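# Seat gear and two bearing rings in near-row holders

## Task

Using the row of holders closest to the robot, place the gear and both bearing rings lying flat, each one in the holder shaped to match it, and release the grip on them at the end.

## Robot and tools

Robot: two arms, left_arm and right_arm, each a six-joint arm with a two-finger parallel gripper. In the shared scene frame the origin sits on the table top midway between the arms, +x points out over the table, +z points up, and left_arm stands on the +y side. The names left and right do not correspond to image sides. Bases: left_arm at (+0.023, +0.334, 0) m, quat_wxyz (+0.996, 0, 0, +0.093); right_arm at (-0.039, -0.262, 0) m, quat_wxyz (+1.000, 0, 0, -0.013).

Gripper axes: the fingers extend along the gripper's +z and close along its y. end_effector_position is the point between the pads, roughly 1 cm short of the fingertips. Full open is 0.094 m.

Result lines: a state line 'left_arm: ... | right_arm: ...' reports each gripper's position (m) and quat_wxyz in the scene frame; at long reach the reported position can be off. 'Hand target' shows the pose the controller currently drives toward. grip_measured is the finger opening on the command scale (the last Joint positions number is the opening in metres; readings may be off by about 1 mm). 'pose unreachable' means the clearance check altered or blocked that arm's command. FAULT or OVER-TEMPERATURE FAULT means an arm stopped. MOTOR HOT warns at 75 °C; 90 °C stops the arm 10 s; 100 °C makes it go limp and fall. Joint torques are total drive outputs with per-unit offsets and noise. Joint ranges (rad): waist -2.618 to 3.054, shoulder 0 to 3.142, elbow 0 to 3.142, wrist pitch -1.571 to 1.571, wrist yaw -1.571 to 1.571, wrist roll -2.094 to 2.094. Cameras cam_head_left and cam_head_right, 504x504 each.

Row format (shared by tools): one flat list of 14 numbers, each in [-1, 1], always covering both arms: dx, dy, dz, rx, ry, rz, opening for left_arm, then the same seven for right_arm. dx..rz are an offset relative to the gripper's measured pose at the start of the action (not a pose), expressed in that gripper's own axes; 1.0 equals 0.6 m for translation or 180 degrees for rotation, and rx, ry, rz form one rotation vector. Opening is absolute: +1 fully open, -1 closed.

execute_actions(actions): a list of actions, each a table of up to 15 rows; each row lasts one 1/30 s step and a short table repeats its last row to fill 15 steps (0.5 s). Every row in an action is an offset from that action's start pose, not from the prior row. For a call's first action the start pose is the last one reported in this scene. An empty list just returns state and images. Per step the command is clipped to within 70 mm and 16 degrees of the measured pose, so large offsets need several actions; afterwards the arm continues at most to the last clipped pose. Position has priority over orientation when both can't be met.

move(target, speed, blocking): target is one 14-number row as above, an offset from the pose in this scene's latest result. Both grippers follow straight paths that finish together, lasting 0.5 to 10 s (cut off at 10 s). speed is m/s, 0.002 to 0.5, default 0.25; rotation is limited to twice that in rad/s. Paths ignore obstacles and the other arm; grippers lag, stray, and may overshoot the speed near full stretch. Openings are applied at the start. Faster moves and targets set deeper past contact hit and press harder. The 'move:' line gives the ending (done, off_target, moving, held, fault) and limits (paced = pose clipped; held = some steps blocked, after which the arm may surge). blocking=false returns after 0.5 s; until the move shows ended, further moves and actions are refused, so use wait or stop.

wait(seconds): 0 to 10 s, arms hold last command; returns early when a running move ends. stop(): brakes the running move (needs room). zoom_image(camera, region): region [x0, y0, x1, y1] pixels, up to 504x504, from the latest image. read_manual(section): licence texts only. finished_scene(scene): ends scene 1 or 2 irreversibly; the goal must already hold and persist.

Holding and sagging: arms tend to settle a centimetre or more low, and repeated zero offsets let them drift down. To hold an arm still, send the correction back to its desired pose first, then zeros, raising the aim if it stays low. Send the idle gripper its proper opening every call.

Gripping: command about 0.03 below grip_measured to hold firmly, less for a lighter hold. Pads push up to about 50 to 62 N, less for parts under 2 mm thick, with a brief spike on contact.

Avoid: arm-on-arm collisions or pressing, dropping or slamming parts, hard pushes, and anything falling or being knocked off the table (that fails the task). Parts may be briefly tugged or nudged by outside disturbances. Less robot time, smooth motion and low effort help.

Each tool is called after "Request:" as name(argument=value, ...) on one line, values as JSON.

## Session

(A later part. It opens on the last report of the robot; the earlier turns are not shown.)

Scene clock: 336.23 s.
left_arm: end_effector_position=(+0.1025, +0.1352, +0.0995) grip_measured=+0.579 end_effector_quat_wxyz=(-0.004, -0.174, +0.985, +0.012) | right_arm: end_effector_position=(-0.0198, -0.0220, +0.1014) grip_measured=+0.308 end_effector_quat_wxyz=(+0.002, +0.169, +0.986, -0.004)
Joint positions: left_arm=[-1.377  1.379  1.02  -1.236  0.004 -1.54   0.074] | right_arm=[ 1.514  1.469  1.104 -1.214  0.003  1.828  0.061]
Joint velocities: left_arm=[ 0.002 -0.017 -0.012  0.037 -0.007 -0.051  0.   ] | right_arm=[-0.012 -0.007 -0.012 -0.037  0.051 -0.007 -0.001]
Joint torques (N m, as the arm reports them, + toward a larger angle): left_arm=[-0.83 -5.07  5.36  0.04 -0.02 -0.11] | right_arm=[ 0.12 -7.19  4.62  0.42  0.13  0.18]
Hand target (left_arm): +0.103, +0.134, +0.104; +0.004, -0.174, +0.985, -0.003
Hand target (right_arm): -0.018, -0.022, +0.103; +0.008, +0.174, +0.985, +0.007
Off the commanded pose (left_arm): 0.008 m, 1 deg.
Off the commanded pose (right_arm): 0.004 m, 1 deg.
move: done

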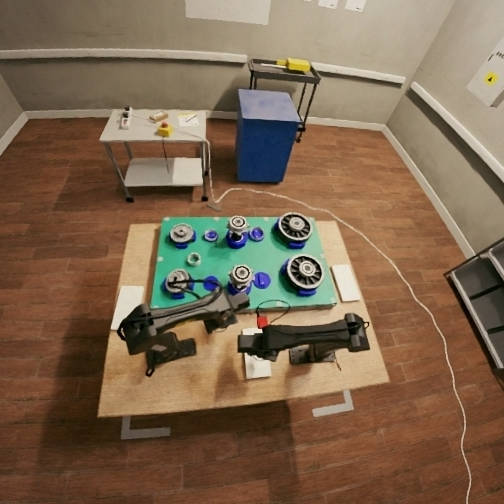

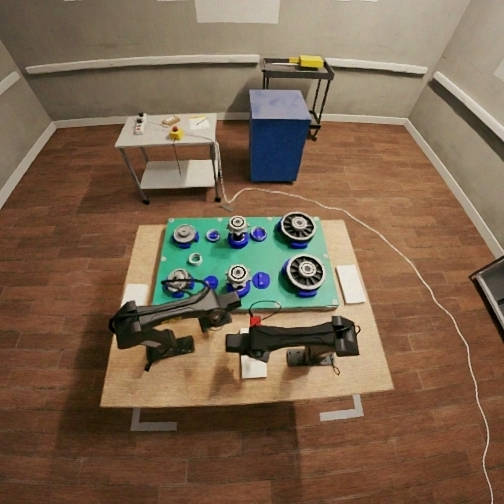

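Request:
move(target=[0, 0, 0.133, 0, 0, 0, 0.545, 0, 0, 0.11, 0, 0, 0, 0.275], speed=0.06)

Request:
zoom_image(camera="cam_head_left", region=[195, 260, 280, 300])

Request:
zoom_image(camera="cam_head_right", region=[195, 260, 280, 300])

Scene clock: 347.43 s.
left_arm: end_effector_position=(+0.1020, +0.1364, +0.0210) grip_measured=+0.579 end_effector_quat_wxyz=(-0.005, -0.175, +0.985, +0.013) | right_arm: end_effector_position=(-0.0200, -0.0216, +0.0394) grip_measured=+0.308 end_effector_quat_wxyz=(+0.001, +0.170, +0.985, -0.002)
Joint positions: left_arm=[-1.377  1.472  0.771 -0.899  0.004 -1.542  0.074] | right_arm=[ 1.514  1.529  0.905 -0.951  0.001  1.831  0.061]
Joint velocities: left_arm=[ 0.007 -0.002 -0.007  0.022  0.037 -0.095 -0.001] | right_arm=[ 0.022 -0.002 -0.002 -0.007  0.007  0.066  0.   ]
Joint torques (N m, as the arm reports them, + toward a larger angle): left_arm=[-0.69 -3.64  4.81  0.06  0.04 -0.04] | right_arm=[-0.11 -5.6   4.17  0.5   0.01  0.05]
Hand target (left_arm): +0.101, +0.135, +0.020; -0.004, -0.174, +0.985, +0.011
Hand target (right_arm): -0.020, -0.022, +0.036; +0.002, +0.169, +0.986, -0.004
Off the commanded pose (left_arm): 0.001 m, 0 deg.
Off the commanded pose (right_arm): 0.004 m, 0 deg.
move: done

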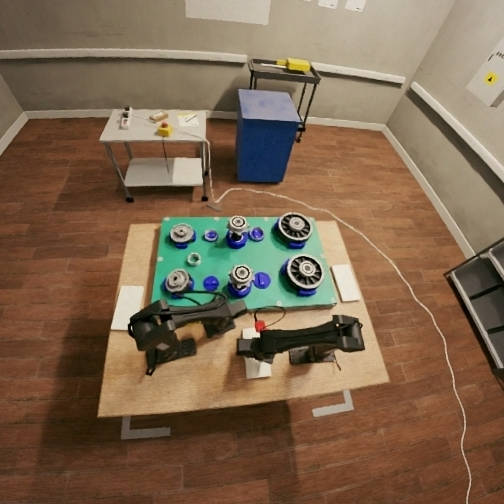

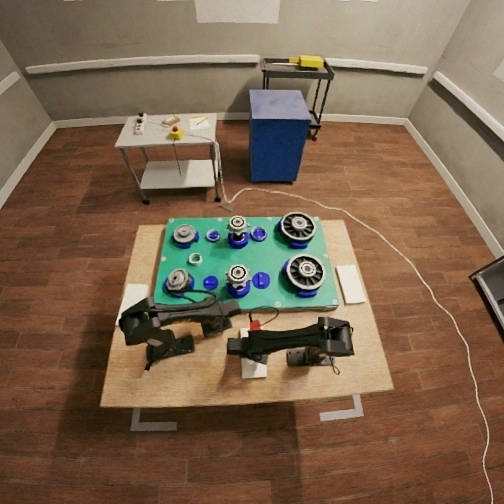

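Region (195, 260, 280, 300) of cam_head_left's 504x504 image, scaled by 5.929, with more detail than that image has; it fills the top 237 rows of this view, and the rest is white.

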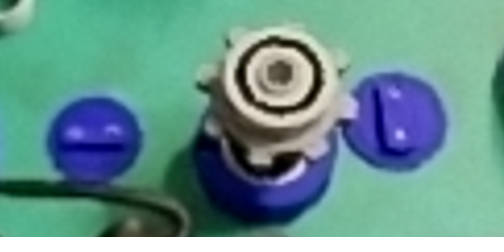

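Region (195, 260, 280, 300) of cam_head_right's 504x504 image, scaled by 5.929, with more detail than that image has; it fills the top 237 rows of this view, and the rest is white.

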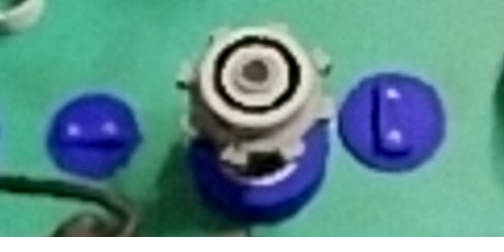

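Request:
move(target=[0, 0, 0.02, 0, 0, 0, 0.545, 0, 0, 0.03, 0, 0, 0, 0.275], speed=0.02)

Scene clock: 362.87 s.
left_arm: end_effector_position=(+0.1027, +0.1346, +0.0125) grip_measured=+0.579 end_effector_quat_wxyz=(-0.004, -0.175, +0.985, +0.010) | right_arm: end_effector_position=(-0.0201, -0.0167, +0.0295) grip_measured=+0.308 end_effector_quat_wxyz=(-0.001, +0.170, +0.985, +0.008)
Joint positions: left_arm=[-1.377  1.49   0.75  -0.852  0.004 -1.542  0.074] | right_arm=[ 1.514  1.544  0.876 -0.886 -0.001  1.831  0.061]
Joint velocities: left_arm=[ 0.002  0.007  0.002  0.037 -0.007  0.007 -0.001] | right_arm=[-0.002 -0.002 -0.017  0.022 -0.051 -0.007 -0.   ]
Joint torques (N m, as the arm reports them, + toward a larger angle): left_arm=[-0.16 -3.39  4.07  0.07  0.06 -0.05] | right_arm=[ 0.07 -5.06  3.71  0.51  0.02  0.  ]
Hand target (left_arm): +0.102, +0.137, +0.009; -0.005, -0.175, +0.985, +0.013
Hand target (right_arm): -0.020, -0.022, +0.022; +0.001, +0.170, +0.985, -0.002
Off the commanded pose (left_arm): 0.004 m, 0 deg.
Off the commanded pose (right_arm): 0.010 m, 1 deg.
move: done

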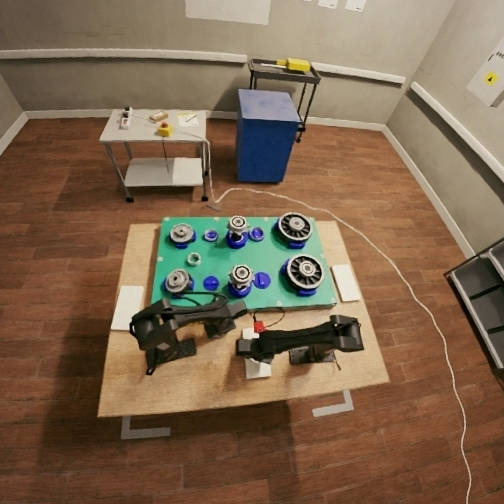

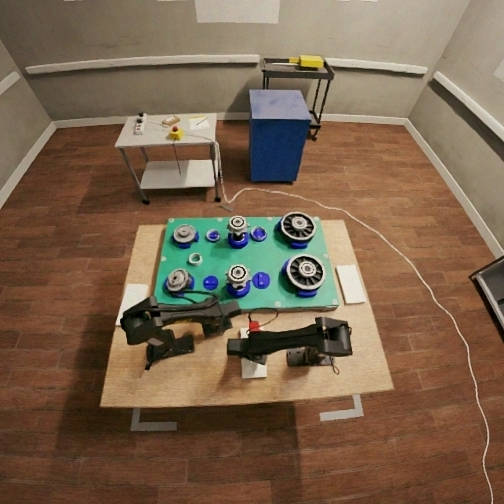

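Request:
execute_actions(actions=[[[0,0,0,0,0,0,0.57,0,0,0,0,0,0,0.30],[0,0,0,0,0,0,0.575,0,0,0,0,0,0,0.304],[0,0,0,0,0,0,0.578,0,0,0,0,0,0,0.307],[0,0,0,0,0,0,0.58,0,0,0,0,0,0,0.309],[0,0,0,0,0,0,0.582,0,0,0,0,0,0,0.311],[0,0,0,0,0,0,0.585,0,0,0,0,0,0,0.314],[0,0,0,0,0,0,0.59,0,0,0,0,0,0,0.32],[0,0,0,0,0,0,0.6,0,0,0,0,0,0,0.33],[0,0,0,0,0,0,0.62,0,0,0,0,0,0,0.35],[0,0,0,0,0,0,0.7,0,0,0,0,0,0,0.45],[0,0,0,0,0,0,0.85,0,0,0,0,0,0,0.6],[0,0,0,0,0,0,1,0,0,0,0,0,0,0.8]]])

Request:
move(target=[0, 0, -0.18, 0, 0, 0, 1, 0, 0, -0.12, 0, 0, 0, 1], speed=0.15)

Scene clock: 370.53 s.
left_arm: end_effector_position=(+0.1028, +0.1343, +0.0125) grip_measured=+1.000 end_effector_quat_wxyz=(-0.004, -0.175, +0.985, +0.009) | right_arm: end_effector_position=(-0.0203, -0.0166, +0.0295) grip_measured=+0.797 end_effector_quat_wxyz=(-0.002, +0.170, +0.985, +0.009)
Joint positions: left_arm=[-1.377  1.49   0.75  -0.85   0.004 -1.542  0.094] | right_arm=[ 1.514  1.544  0.876 -0.886 -0.003  1.831  0.084]
Joint velocities: left_arm=[-0.012  0.007  0.002  0.081 -0.081 -0.037  0.   ] | right_arm=[ 0.027  0.012 -0.017 -0.066  0.066 -0.022  0.003]
Joint torques (N m, as the arm reports them, + toward a larger angle): left_arm=[ 0.15 -3.95  5.04 -0.06  0.05 -0.08] | right_arm=[ 0.03 -6.07  4.99  0.31  0.    0.07]
Hand target (left_arm): +0.103, +0.135, +0.012; -0.004, -0.175, +0.985, +0.010
Hand target (right_arm): -0.020, -0.017, +0.030; -0.002, +0.170, +0.985, +0.008
Off the commanded pose (left_arm): 0.000 m, 0 deg.
Off the commanded pose (right_arm): 0.000 m, 0 deg.

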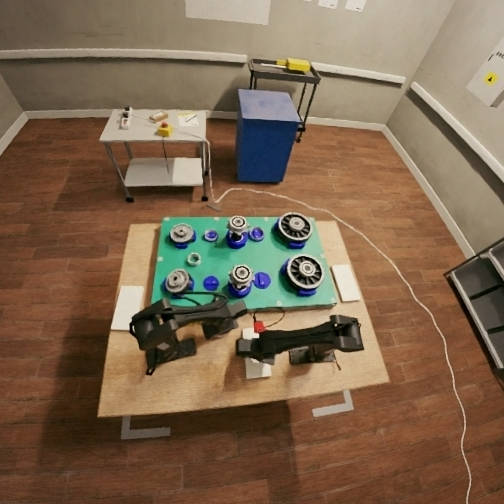

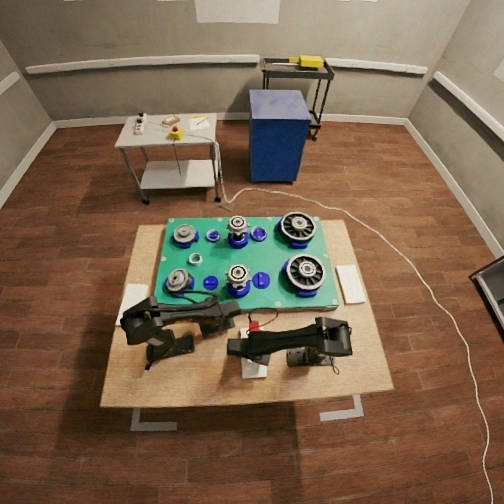

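Scene clock: 371.90 s.
left_arm: end_effector_position=(+0.1026, +0.1349, +0.1108) grip_measured=+1.000 end_effector_quat_wxyz=(-0.006, -0.173, +0.985, +0.019) | right_arm: end_effector_position=(-0.0208, -0.0180, +0.0920) grip_measured=+1.000 end_effector_quat_wxyz=(-0.003, +0.170, +0.985, +0.002)
Joint positions: left_arm=[-1.377  1.391  1.074 -1.293  0.004 -1.539  0.094] | right_arm=[ 1.514  1.476  1.073 -1.162 -0.005  1.831  0.094]
Joint velocities: left_arm=[-0.002  0.002  0.002  0.037 -0.007  0.037  0.   ] | right_arm=[-0.017 -0.022 -0.007  0.022  0.007 -0.037  0.   ]
Joint torques (N m, as the arm reports them, + toward a larger angle): left_arm=[ 0.72 -4.57  7.56 -0.23  0.06  0.  ] | right_arm=[-0.07 -7.03  6.7   0.06  0.01  0.03]
Hand target (left_arm): +0.105, +0.135, +0.120; -0.004, -0.175, +0.985, +0.009
Hand target (right_arm): -0.020, -0.018, +0.101; -0.002, +0.170, +0.985, +0.008
Off the commanded pose (left_arm): 0.010 m, 1 deg.
Off the commanded pose (right_arm): 0.010 m, 1 deg.
move: done

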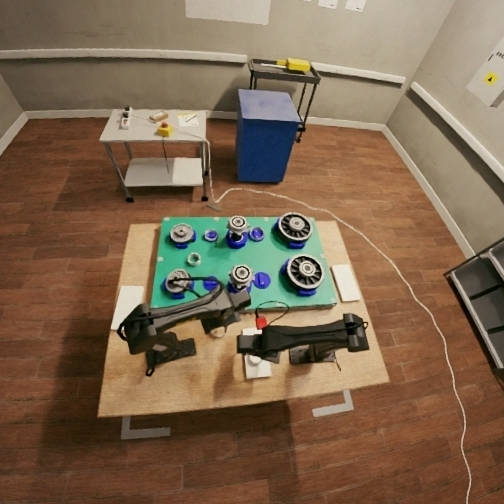

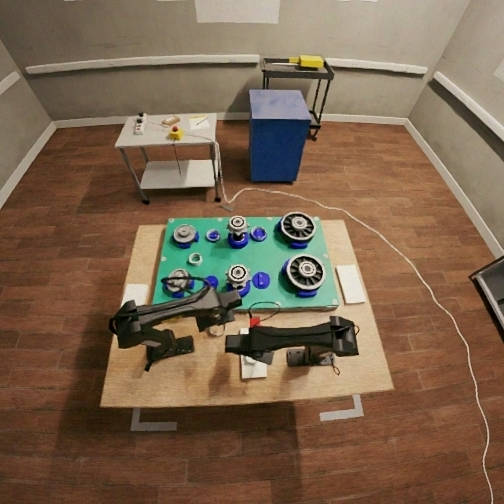

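Request:
move(target=[-0.3095, -0.0667, -0.028, 0.0122, -0.0038, 0.1107, 1, -0.537, 0.055, -0.072, 0, 0, 0.3356, 0.5], speed=0.25)

Request:
zoom_image(camera="cam_head_left", region=[195, 305, 295, 390])

Request:
zoom_image(camera="cam_head_right", region=[195, 305, 295, 390])

Scene clock: 400.70 s.
left_arm: end_effector_position=(+0.2705, +0.1687, +0.1188) grip_measured=+1.000 end_effector_quat_wxyz=(-0.035, +0.003, +0.999, +0.027) | right_arm: end_effector_position=(+0.2927, -0.0914, +0.1282) grip_measured=+0.502 end_effector_quat_wxyz=(-0.008, +0.638, +0.770, +0.005)
Joint positions: left_arm=[-0.781  1.752  1.464 -1.37  -0.005 -0.589  0.094] | right_arm=[ 0.49   1.964  1.78  -1.384 -0.019  1.848  0.071]
Joint velocities: left_arm=[-0.007 -0.002  0.017  0.066 -0.066 -0.051  0.   ] | right_arm=[ 0.002  0.002 -0.002 -0.095 -0.066 -0.081 -0.001]
Joint torques (N m, as the arm reports them, + toward a larger angle): left_arm=[ 0.43 -6.05  8.4   0.39  0.1  -0.05] | right_arm=[  0.06 -10.11   6.83   0.06  -0.01   0.13]
Hand target (left_arm): +0.287, +0.157, +0.125; -0.005, -0.001, +1.000, +0.001
Hand target (right_arm): +0.293, -0.093, +0.131; -0.008, +0.643, +0.766, -0.002
Off the commanded pose (left_arm): 0.023 m, 5 deg.
Off the commanded pose (right_arm): 0.007 m, 1 deg.
move: off_target (left_arm)

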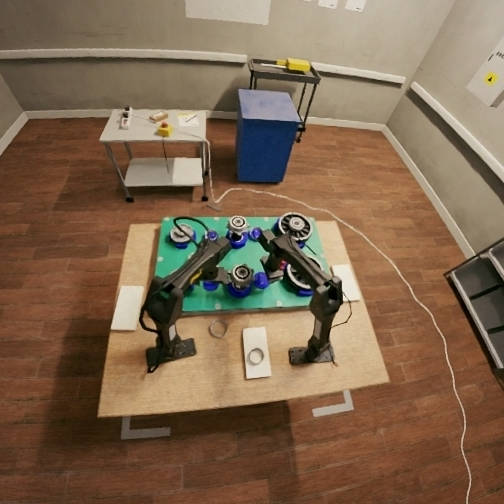

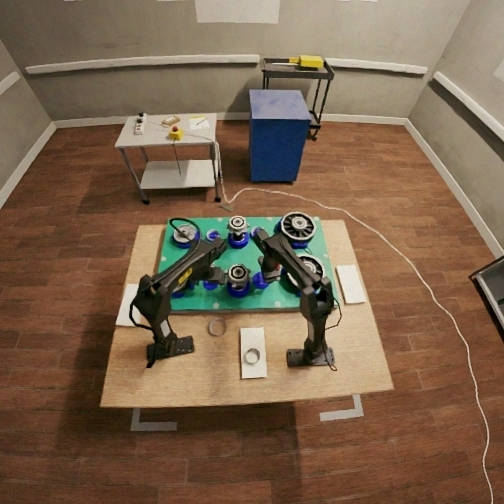

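Region (195, 305, 295, 390) of cam_head_left's 504x504 image, scaled by 5.040, with more detail than that image has; it fills the top 428 rows of this view, and the rest is white.

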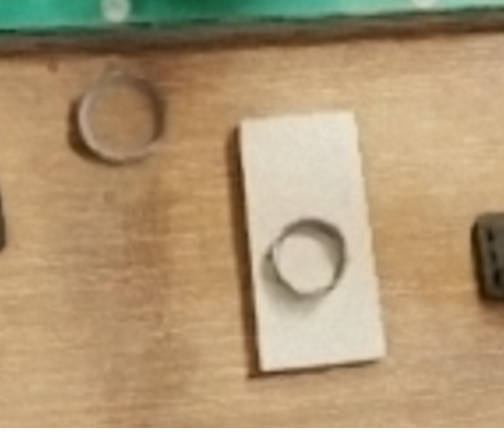

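Region (195, 305, 295, 390) of cam_head_right's 504x504 image, scaled by 5.040, with more detail than that image has; it fills the top 428 rows of this view, and the rest is white.

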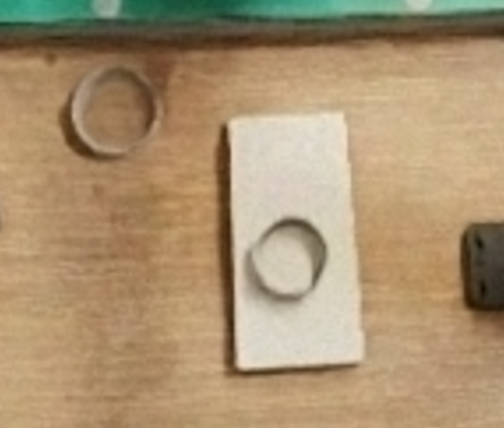

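Request:
zoom_image(camera="cam_head_left", region=[185, 235, 295, 305])

Request:
zoom_image(camera="cam_head_right", region=[185, 235, 295, 305])

Region (185, 235, 295, 305) of cam_head_left's 504x504 image, scaled by 4.582, with more detail than that image has; it fills the top 321 rows of this view, and the rest is white.

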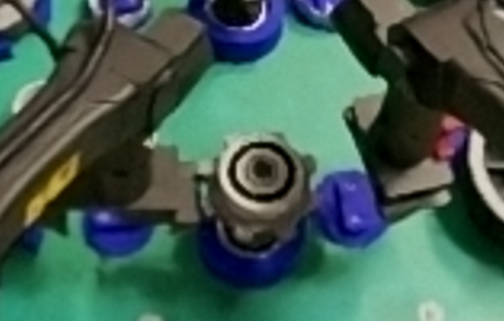

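Region (185, 235, 295, 305) of cam_head_right's 504x504 image, scaled by 4.582, with more detail than that image has; it fills the top 321 rows of this view, and the rest is white.

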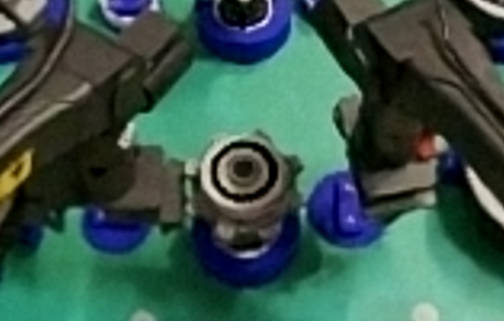

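Request:
move(target=[-0.034, -0.0145, -0.003, 0.0172, -0.0223, -0.002, 0.45, 0.039, 0.0097, 0.017, -0.001, -0.006, 0.004, 0.95], speed=0.05)

Scene clock: 419.47 s.
left_arm: end_effector_position=(+0.2858, +0.1602, +0.1178) grip_measured=+0.452 end_effector_quat_wxyz=(-0.007, +0.000, +1.000, +0.005) | right_arm: end_effector_position=(+0.2866, -0.0705, +0.1171) grip_measured=+0.948 end_effector_quat_wxyz=(-0.012, +0.641, +0.768, -0.006)
Joint positions: left_arm=[-0.774  1.752  1.464 -1.3   -0.002 -0.587  0.068] | right_arm=[ 0.547  2.006  1.795 -1.38  -0.018  1.912  0.092]
Joint velocities: left_arm=[-0.012 -0.002  0.002 -0.007 -0.022 -0.051  0.001] | right_arm=[-0.022 -0.002  0.002 -0.125  0.022 -0.066 -0.001]
Joint torques (N m, as the arm reports them, + toward a larger angle): left_arm=[ 0.77 -6.41  6.01  0.1   0.05  0.04] | right_arm=[  0.18 -10.51   6.92   0.33   0.09   0.1 ]
Hand target (left_arm): +0.291, +0.160, +0.119; -0.000, -0.001, +1.000, -0.001
Hand target (right_arm): +0.294, -0.067, +0.119; +0.000, +0.643, +0.766, +0.001
Off the commanded pose (left_arm): 0.005 m, 1 deg.
Off the commanded pose (right_arm): 0.008 m, 2 deg.
move: done

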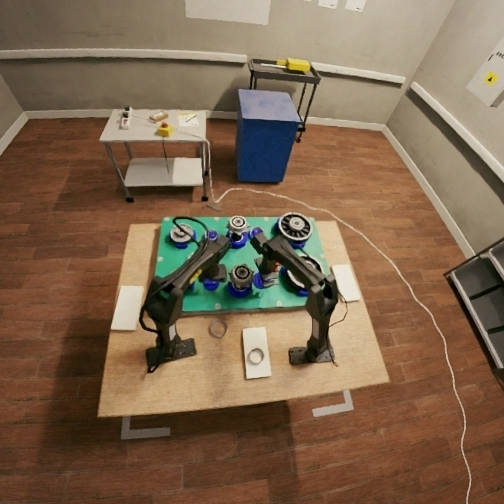

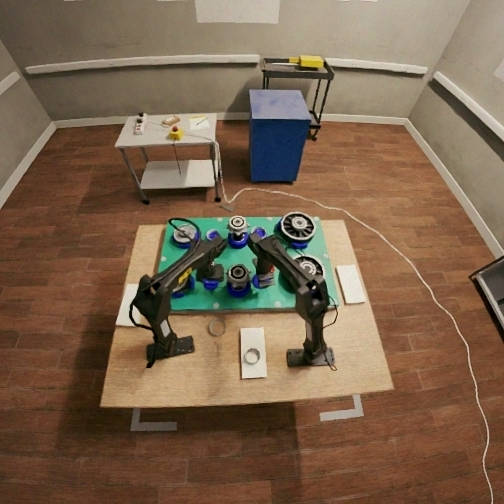

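Request:
move(target=[-0.0117, 0.002, 0.057, 0.003, -0.0045, 0, 0.45, -0.0025, 0.014, 0.062, -0.008, -0.0034, 0.002, 0.95], speed=0.03)

Scene clock: 427.23 s.
left_arm: end_effector_position=(+0.2888, +0.1605, +0.0858) grip_measured=+0.452 end_effector_quat_wxyz=(-0.005, +0.001, +1.000, +0.004) | right_arm: end_effector_position=(+0.2935, -0.0668, +0.0880) grip_measured=+0.948 end_effector_quat_wxyz=(-0.006, +0.641, +0.767, +0.010)
Joint positions: left_arm=[-0.768  1.77   1.358 -1.171 -0.002 -0.579  0.068] | right_arm=[ 0.547  2.006  1.68  -1.23  -0.017  1.914  0.092]
Joint velocities: left_arm=[-0.007  0.012 -0.002 -0.051 -0.007 -0.051 -0.001] | right_arm=[-0.022  0.017 -0.002 -0.007 -0.007  0.007  0.001]
Joint torques (N m, as the arm reports them, + toward a larger angle): left_arm=[ 0.76 -6.5   5.1   0.19  0.01  0.01] | right_arm=[  0.19 -10.27   4.37   0.51   0.13   0.11]
Hand target (left_arm): +0.293, +0.161, +0.084; +0.000, +0.000, +1.000, +0.001
Hand target (right_arm): +0.294, -0.070, +0.080; +0.000, +0.643, +0.766, -0.000
Off the commanded pose (left_arm): 0.004 m, 1 deg.
Off the commanded pose (right_arm): 0.009 m, 1 deg.
move: done

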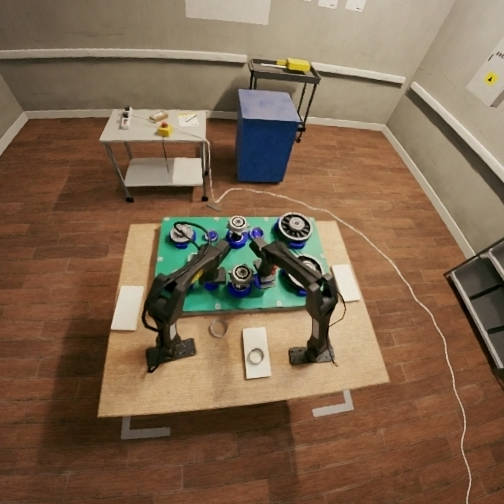

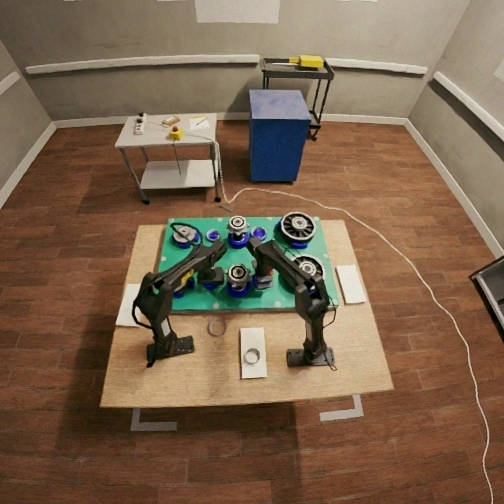

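Request:
move(target=[0, 0, 0, 0, 0, 0, 0.1, 0, 0, 0, 0, 0, 0, 0.35], speed=0.03)

Scene clock: 430.97 s.
left_arm: end_effector_position=(+0.2888, +0.1680, +0.0853) grip_measured=+0.102 end_effector_quat_wxyz=(-0.004, -0.002, +1.000, +0.019) | right_arm: end_effector_position=(+0.2955, -0.0656, +0.0881) grip_measured=+0.352 end_effector_quat_wxyz=(-0.004, +0.641, +0.767, +0.014)
Joint positions: left_arm=[-0.762  1.77   1.355 -1.184 -0.027 -0.579  0.052] | right_arm=[ 0.547  2.006  1.68  -1.221 -0.017  1.914  0.064]
Joint velocities: left_arm=[-0.017  0.007  0.012 -0.007 -0.022  0.037 -0.001] | right_arm=[-0.017  0.007 -0.017 -0.051 -0.007  0.007  0.001]
Joint torques (N m, as the arm reports them, + toward a larger angle): left_arm=[-0.61 -6.45  5.8   0.14  0.22 -0.07] | right_arm=[ -0.01 -11.3    5.24   0.27  -0.04   0.03]
Hand target (left_arm): +0.289, +0.161, +0.086; -0.005, +0.001, +1.000, +0.004
Hand target (right_arm): +0.294, -0.067, +0.088; -0.006, +0.641, +0.767, +0.010
Off the commanded pose (left_arm): 0.008 m, 2 deg.
Off the commanded pose (right_arm): 0.002 m, 1 deg.
move: done

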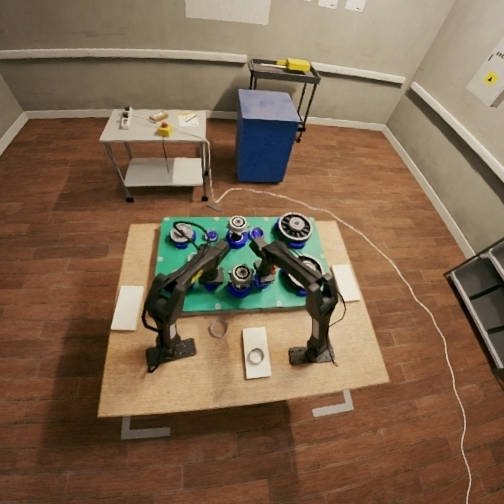

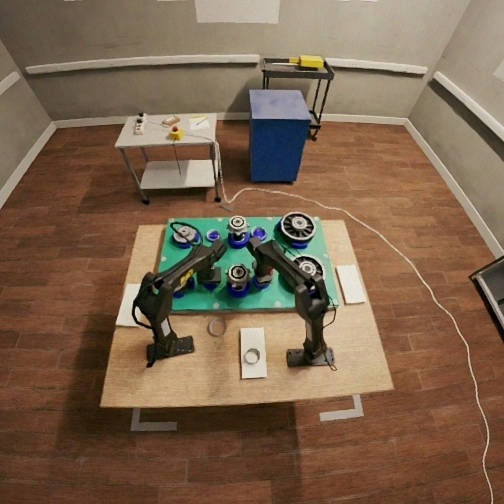

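Request:
move(target=[-0.003, -0.012, -0.014, 0.012, -0.003, 0, 0.45, 0, 0, 0, 0, 0, 0, 0.2], speed=0.03)

Scene clock: 435.70 s.
left_arm: end_effector_position=(+0.2866, +0.1647, +0.0853) grip_measured=+0.448 end_effector_quat_wxyz=(-0.011, -0.002, +1.000, +0.010) | right_arm: end_effector_position=(+0.2969, -0.0652, +0.0881) grip_measured=+0.220 end_effector_quat_wxyz=(-0.002, +0.641, +0.767, +0.016)
Joint positions: left_arm=[-0.762  1.77   1.355 -1.184 -0.005 -0.579  0.068] | right_arm=[ 0.547  2.006  1.68  -1.215 -0.015  1.914  0.057]
Joint velocities: left_arm=[ 0.022 -0.007 -0.007  0.022  0.066  0.051  0.002] | right_arm=[-0.012 -0.007 -0.002  0.022  0.037 -0.022 -0.002]
Joint torques (N m, as the arm reports them, + toward a larger angle): left_arm=[-0.17 -7.32  7.42 -0.06  0.03 -0.09] | right_arm=[  0.11 -11.21   5.47   0.33  -0.05   0.08]
Hand target (left_arm): +0.291, +0.161, +0.093; +0.000, -0.002, +1.000, +0.000
Hand target (right_arm): +0.295, -0.066, +0.088; -0.004, +0.641, +0.767, +0.014
Off the commanded pose (left_arm): 0.010 m, 2 deg.
Off the commanded pose (right_arm): 0.001 m, 0 deg.
move: done

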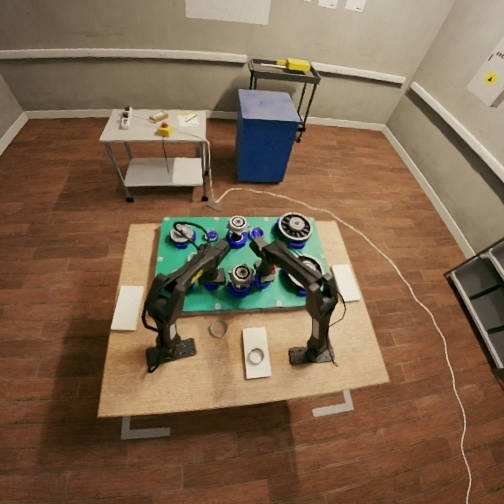

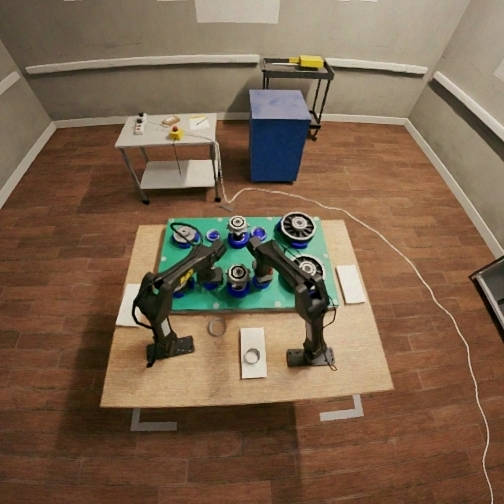

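Request:
move(target=[-0.01, -0.01, -0.021, 0.006, -0.007, 0, 0.45, 0, 0, 0, 0, 0, 0, 0.6], speed=0.03)

Scene clock: 442.27 s.
left_arm: end_effector_position=(+0.2907, +0.1618, +0.0905) grip_measured=+0.448 end_effector_quat_wxyz=(-0.004, -0.002, +1.000, +0.005) | right_arm: end_effector_position=(+0.2967, -0.0650, +0.0881) grip_measured=+0.598 end_effector_quat_wxyz=(-0.003, +0.641, +0.767, +0.017)
Joint positions: left_arm=[-0.762  1.77   1.377 -1.189 -0.004 -0.579  0.068] | right_arm=[ 0.547  2.006  1.68  -1.215 -0.017  1.914  0.075]
Joint velocities: left_arm=[ 0.027  0.007  0.012  0.007 -0.007  0.037 -0.001] | right_arm=[-0.002 -0.002  0.002 -0.007 -0.007 -0.051 -0.   ]
Joint torques (N m, as the arm reports them, + toward a larger angle): left_arm=[-0.14 -6.65  7.92 -0.2   0.09 -0.05] | right_arm=[  0.18 -11.22   5.43   0.38  -0.01   0.07]
Hand target (left_arm): +0.293, +0.159, +0.098; +0.000, -0.002, +1.000, +0.000
Hand target (right_arm): +0.297, -0.065, +0.088; -0.002, +0.641, +0.767, +0.016
Off the commanded pose (left_arm): 0.008 m, 1 deg.
Off the commanded pose (right_arm): 0.000 m, 0 deg.
move: done

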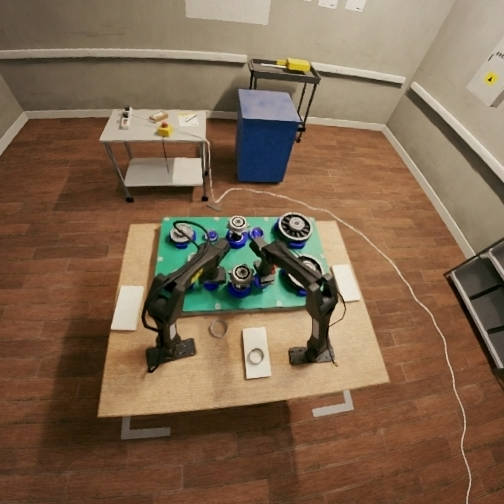

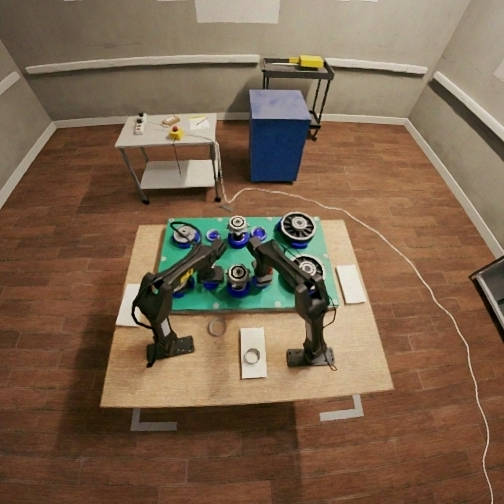

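Request:
move(target=[0, 0, -0.005, 0, 0, 0, -0.05, -0.02, 0, -0.08, 0, 0, 0, 0.6], speed=0.08)

Scene clock: 445.83 s.
left_arm: end_effector_position=(+0.2906, +0.1694, +0.0901) grip_measured=-0.023 end_effector_quat_wxyz=(-0.004, -0.005, +1.000, +0.020) | right_arm: end_effector_position=(+0.2980, -0.0748, +0.1237) grip_measured=+0.598 end_effector_quat_wxyz=(-0.006, +0.643, +0.766, +0.012)
Joint positions: left_arm=[-0.756  1.77   1.374 -1.203 -0.029 -0.579  0.046] | right_arm=[ 0.522  2.     1.813 -1.367 -0.02   1.892  0.075]
Joint velocities: left_arm=[-0.002  0.012 -0.007 -0.081  0.007  0.066 -0.   ] | right_arm=[-0.017  0.017 -0.002 -0.037  0.022 -0.022  0.   ]
Joint torques (N m, as the arm reports them, + toward a larger angle): left_arm=[-0.77 -6.8   6.78 -0.01  0.23 -0.02] | right_arm=[ -0.63 -12.54   6.87   0.05   0.02  -0.13]
Hand target (left_arm): +0.291, +0.162, +0.094; -0.004, -0.002, +1.000, +0.005
Hand target (right_arm): +0.298, -0.078, +0.135; -0.003, +0.641, +0.767, +0.017
Off the commanded pose (left_arm): 0.008 m, 2 deg.
Off the commanded pose (right_arm): 0.013 m, 1 deg.
move: off_target (right_arm)

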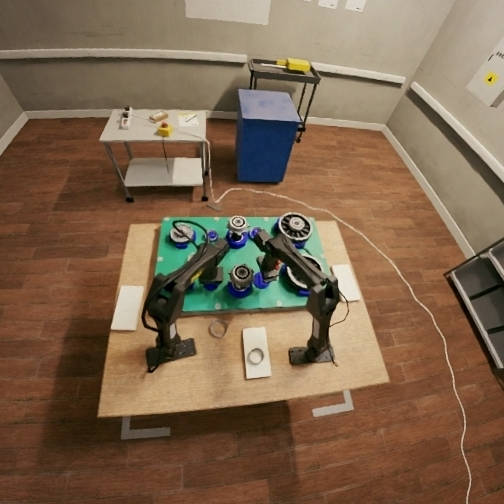

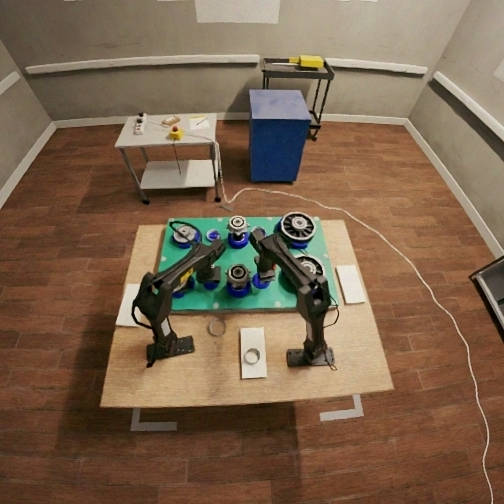

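Request:
move(target=[0, 0, -0.005, 0.012, -0.003, -0.444, 0.3, 0.12, -0.31, 0.0, 0, 0, -0.444, 1], speed=0.3)

Scene clock: 486.70 s.
left_arm: end_effector_position=(+0.2898, +0.1678, +0.0876) grip_measured=+0.298 end_effector_quat_wxyz=(+0.007, -0.642, +0.767, +0.010) | right_arm: end_effector_position=(+0.1030, -0.0389, +0.1210) grip_measured=+1.000 end_effector_quat_wxyz=(-0.004, +0.009, +1.000, +0.002)
Joint positions: left_arm=[-0.756  1.76   1.353 -1.179 -0.019 -1.964  0.061] | right_arm=[ 1.022  1.546  1.254 -1.28  -0.008  1.014  0.094]
Joint velocities: left_arm=[-0.007  0.002 -0.027  0.051  0.007  0.051 -0.   ] | right_arm=[ 0.007  0.007 -0.012 -0.007 -0.037  0.022  0.   ]
Joint torques (N m, as the arm reports them, + toward a larger angle): left_arm=[ 0.14 -8.23  4.98  0.03 -0.04 -0.07] | right_arm=[ 0.39 -8.17  4.31  0.53  0.06 -0.07]
Hand target (left_arm): +0.291, +0.169, +0.093; +0.014, -0.646, +0.763, +0.000
Hand target (right_arm): +0.103, -0.038, +0.123; +0.005, +0.001, +1.000, +0.012
Off the commanded pose (left_arm): 0.006 m, 1 deg.
Off the commanded pose (right_arm): 0.004 m, 2 deg.
move: done

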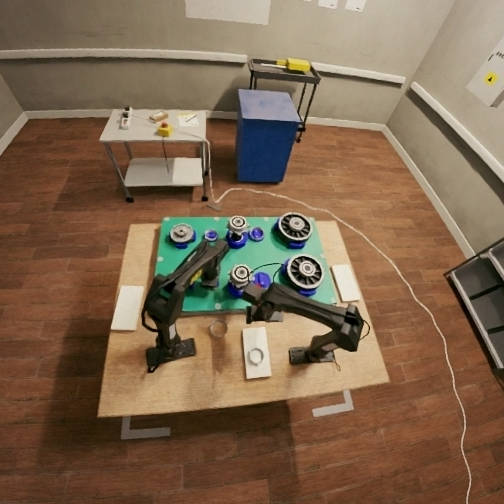

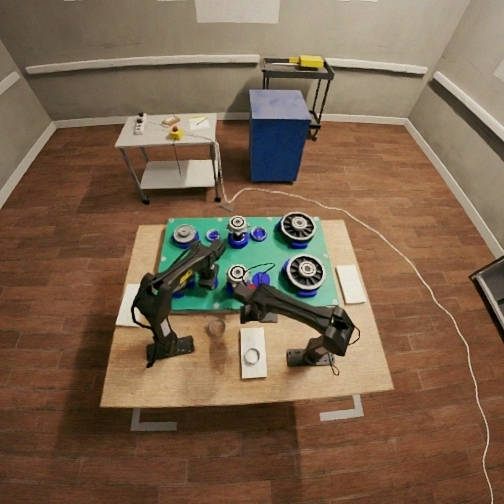

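Request:
move(target=[0, 0, -0.005, 0, 0, 0, -0.62, 0, 0, -0.003, 0, 0, 0, 1], speed=0.05)

Scene clock: 489.07 s.
left_arm: end_effector_position=(+0.2963, +0.1660, +0.0875) grip_measured=-0.569 end_effector_quat_wxyz=(+0.015, -0.654, +0.757, -0.001) | right_arm: end_effector_position=(+0.1030, -0.0389, +0.1210) grip_measured=+1.000 end_effector_quat_wxyz=(-0.004, +0.008, +1.000, +0.002)
Joint positions: left_arm=[-0.755  1.761  1.353 -1.153 -0.028 -1.993  0.02 ] | right_arm=[ 1.022  1.546  1.254 -1.28  -0.008  1.012  0.094]
Joint velocities: left_arm=[ 0.007  0.007 -0.012 -0.007  0.125 -0.095  0.001] | right_arm=[-0.007 -0.012  0.007 -0.022 -0.007 -0.081  0.   ]
Joint torques (N m, as the arm reports them, + toward a larger angle): left_arm=[-0.11 -6.81  6.4  -0.35  0.1   0.27] | right_arm=[-0.03 -6.42  5.66  0.23 -0.02  0.05]
Hand target (left_arm): +0.290, +0.168, +0.091; +0.007, -0.642, +0.767, +0.010
Hand target (right_arm): +0.103, -0.039, +0.123; -0.004, +0.009, +1.000, +0.002
Off the commanded pose (left_arm): 0.007 m, 2 deg.
Off the commanded pose (right_arm): 0.002 m, 0 deg.
move: done

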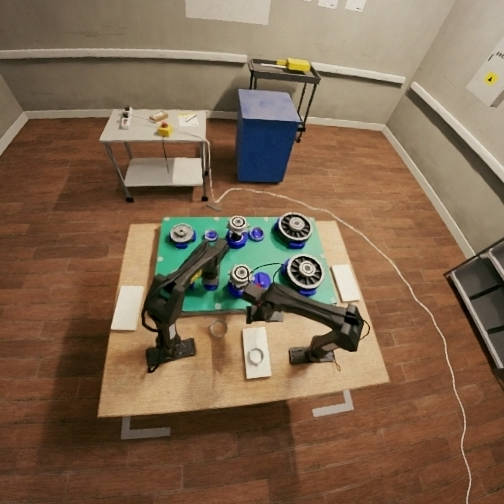

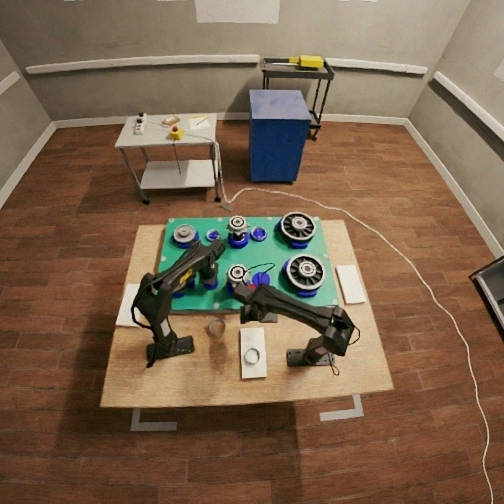

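Request:
move(target=[0, 0, -0.15, 0, 0, 0, 0.5, 0, 0, -0.003, 0, 0, 0, 1], speed=0.15)

Scene clock: 524.83 s.
left_arm: end_effector_position=(+0.2953, +0.1666, +0.1701) grip_measured=+0.498 end_effector_quat_wxyz=(+0.014, -0.654, +0.757, +0.002) | right_arm: end_effector_position=(+0.1030, -0.0389, +0.1210) grip_measured=+1.000 end_effector_quat_wxyz=(-0.004, +0.008, +1.000, +0.002)
Joint positions: left_arm=[-0.755  1.761  1.682 -1.488 -0.027 -1.994  0.07 ] | right_arm=[ 1.022  1.546  1.254 -1.28  -0.008  1.012  0.094]
Joint velocities: left_arm=[-0.012  0.012 -0.007 -0.022 -0.022 -0.066 -0.001] | right_arm=[-0.007  0.012  0.002 -0.037 -0.11   0.022  0.   ]
Joint torques (N m, as the arm reports them, + toward a larger angle): left_arm=[-0.41 -6.85  7.62 -0.14  0.01 -0.07] | right_arm=[ 0.07 -6.71  5.76  0.22 -0.01 -0.01]
Hand target (left_arm): +0.294, +0.166, +0.177; +0.015, -0.653, +0.757, -0.001
Hand target (right_arm): +0.103, -0.039, +0.123; -0.004, +0.008, +1.000, +0.002
Off the commanded pose (left_arm): 0.008 m, 0 deg.
Off the commanded pose (right_arm): 0.002 m, 0 deg.
move: done

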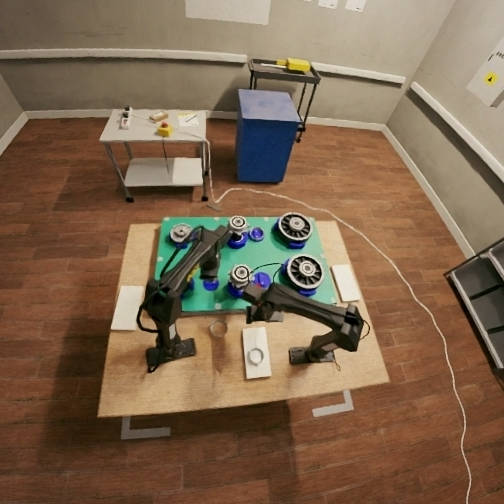

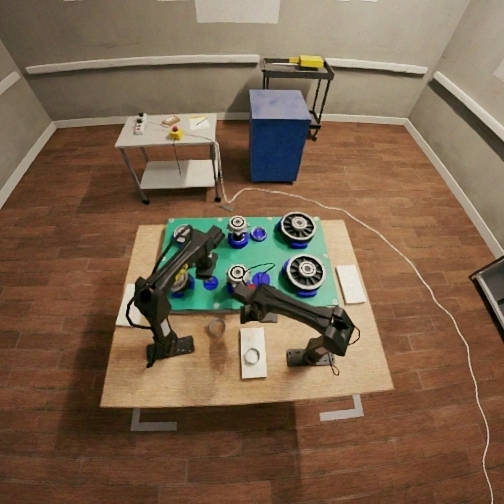

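Request:
move(target=[-0.271, 0.039, -0.01, 0.0028, 0.1182, -0.047, 0.5, -0.007, 0.287, 0.083, 0, 0, 0, 1], speed=0.15)

Request:
zoom_image(camera="cam_head_right", region=[130, 230, 270, 350])

Request:
zoom_image(camera="cam_head_left", region=[130, 230, 270, 350])

Scene clock: 538.03 s.
left_arm: end_effector_position=(+0.2948, +0.3270, +0.1698) grip_measured=+0.498 end_effector_quat_wxyz=(-0.129, -0.699, +0.694, -0.113) | right_arm: end_effector_position=(+0.1101, +0.1323, +0.0690) grip_measured=+1.000 end_effector_quat_wxyz=(-0.004, +0.005, +1.000, +0.003)
Joint positions: left_arm=[ 0.002  1.633  1.493 -1.52   0.335 -1.374  0.07 ] | right_arm=[ 1.229  2.175  1.862 -1.255 -0.01   1.213  0.094]
Joint velocities: left_arm=[ 0.007 -0.012 -0.022  0.007  0.007 -0.022 -0.001] | right_arm=[ 0.017 -0.002  0.007 -0.007  0.037 -0.051  0.   ]
Joint torques (N m, as the arm reports them, + toward a larger angle): left_arm=[ 0.18 -5.06  7.79 -0.32  0.28  0.07] | right_arm=[  0.26 -12.31   6.71   0.13   0.06   0.14]
Hand target (left_arm): +0.296, +0.326, +0.176; +0.130, +0.697, -0.695, +0.119
Hand target (right_arm): +0.109, +0.134, +0.073; -0.002, +0.008, +1.000, +0.002
Off the commanded pose (left_arm): 0.010 m, 1 deg.
Off the commanded pose (right_arm): 0.003 m, 0 deg.
move: done

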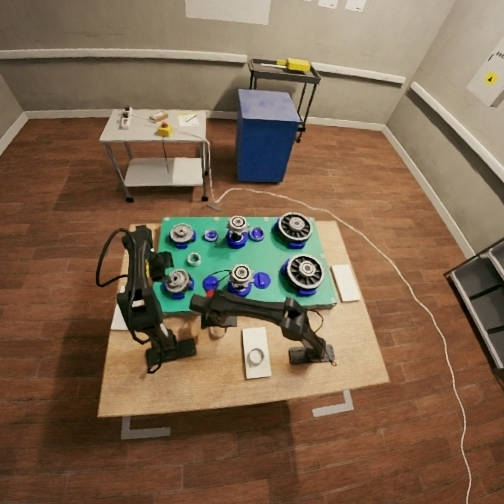

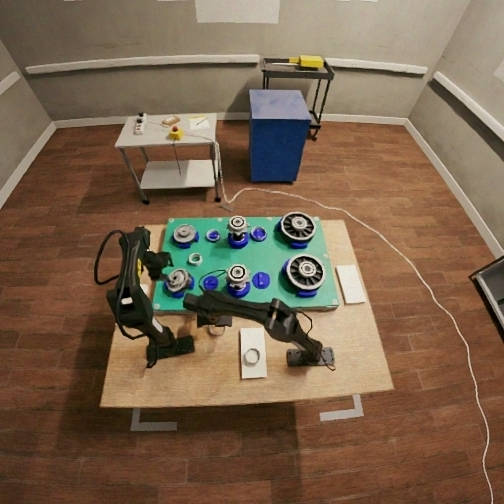

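Region (130, 230, 270, 350) of cam_head_right's 504x504 image, scaled by 3.600, with more detail than that image has; it fills the top 432 rows of this view, and the rest is white.

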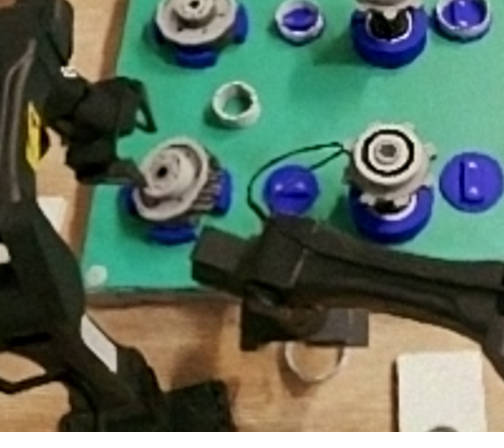

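Region (130, 230, 270, 350) of cam_head_left's 504x504 image, scaled by 3.600, with more detail than that image has; it fills the top 432 rows of this view, and the rest is white.

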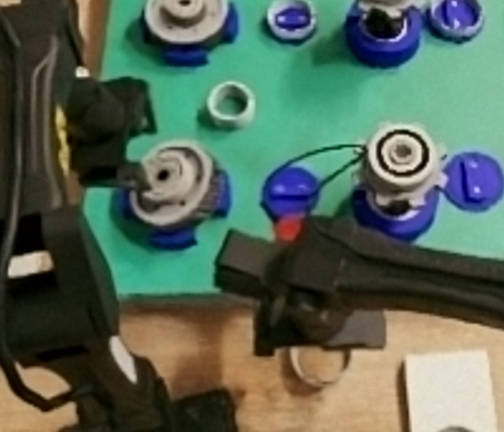

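Request:
move(target=[0, 0, 0.05, 0, 0, 0, 0.5, 0.004, 0, 0.092, 0, 0, 0, 1], speed=0.05)

Request:
zoom_image(camera="cam_head_right", region=[140, 245, 210, 305])

Request:
zoom_image(camera="cam_head_left", region=[140, 245, 210, 305])

Scene clock: 547.10 s.
left_arm: end_effector_position=(+0.2942, +0.3193, +0.1398) grip_measured=+0.498 end_effector_quat_wxyz=(-0.136, -0.700, +0.692, -0.108) | right_arm: end_effector_position=(+0.1099, +0.1317, +0.0197) grip_measured=+1.000 end_effector_quat_wxyz=(-0.004, +0.006, +1.000, +0.003)
Joint positions: left_arm=[-0.025  1.633  1.374 -1.407  0.336 -1.405  0.07 ] | right_arm=[ 1.229  2.205  1.712 -1.074 -0.01   1.214  0.094]
Joint velocities: left_arm=[ 0.007 -0.002 -0.007  0.007  0.022 -0.037 -0.001] | right_arm=[ 0.002 -0.007  0.007 -0.022  0.007 -0.081  0.   ]
Joint torques (N m, as the arm reports them, + toward a larger angle): left_arm=[-0.73 -6.32  4.7  -0.03  0.2  -0.08] | right_arm=[  0.43 -12.33   4.47   0.45  -0.01   0.12]
Hand target (left_arm): +0.295, +0.317, +0.142; +0.129, +0.699, -0.694, +0.113
Hand target (right_arm): +0.107, +0.133, +0.014; -0.004, +0.005, +1.000, +0.003
Off the commanded pose (left_arm): 0.003 m, 1 deg.
Off the commanded pose (right_arm): 0.006 m, 0 deg.
move: done

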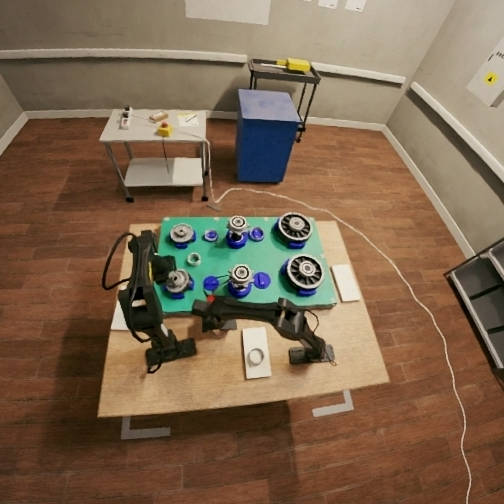

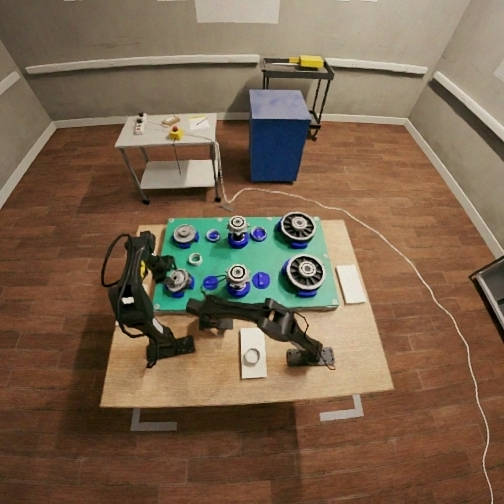

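Region (140, 245, 210, 305) of cam_head_right's 504x504 image, scaled by 7.200, with more detail than that image has; it fills the top 432 rows of this view, and the rest is white.

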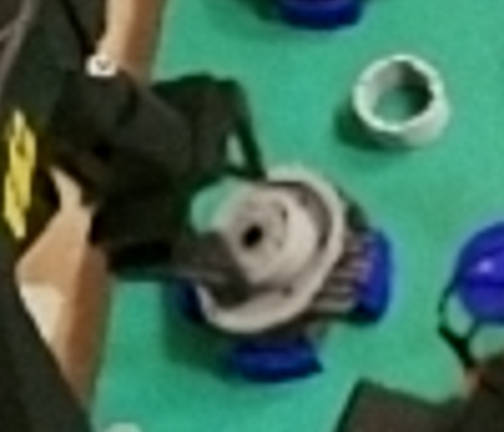

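Region (140, 245, 210, 305) of cam_head_left's 504x504 image, scaled by 7.200, with more detail than that image has; it fills the top 432 rows of this view, and the rest is white.

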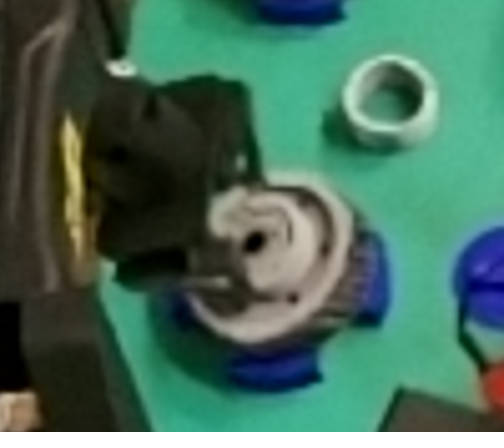

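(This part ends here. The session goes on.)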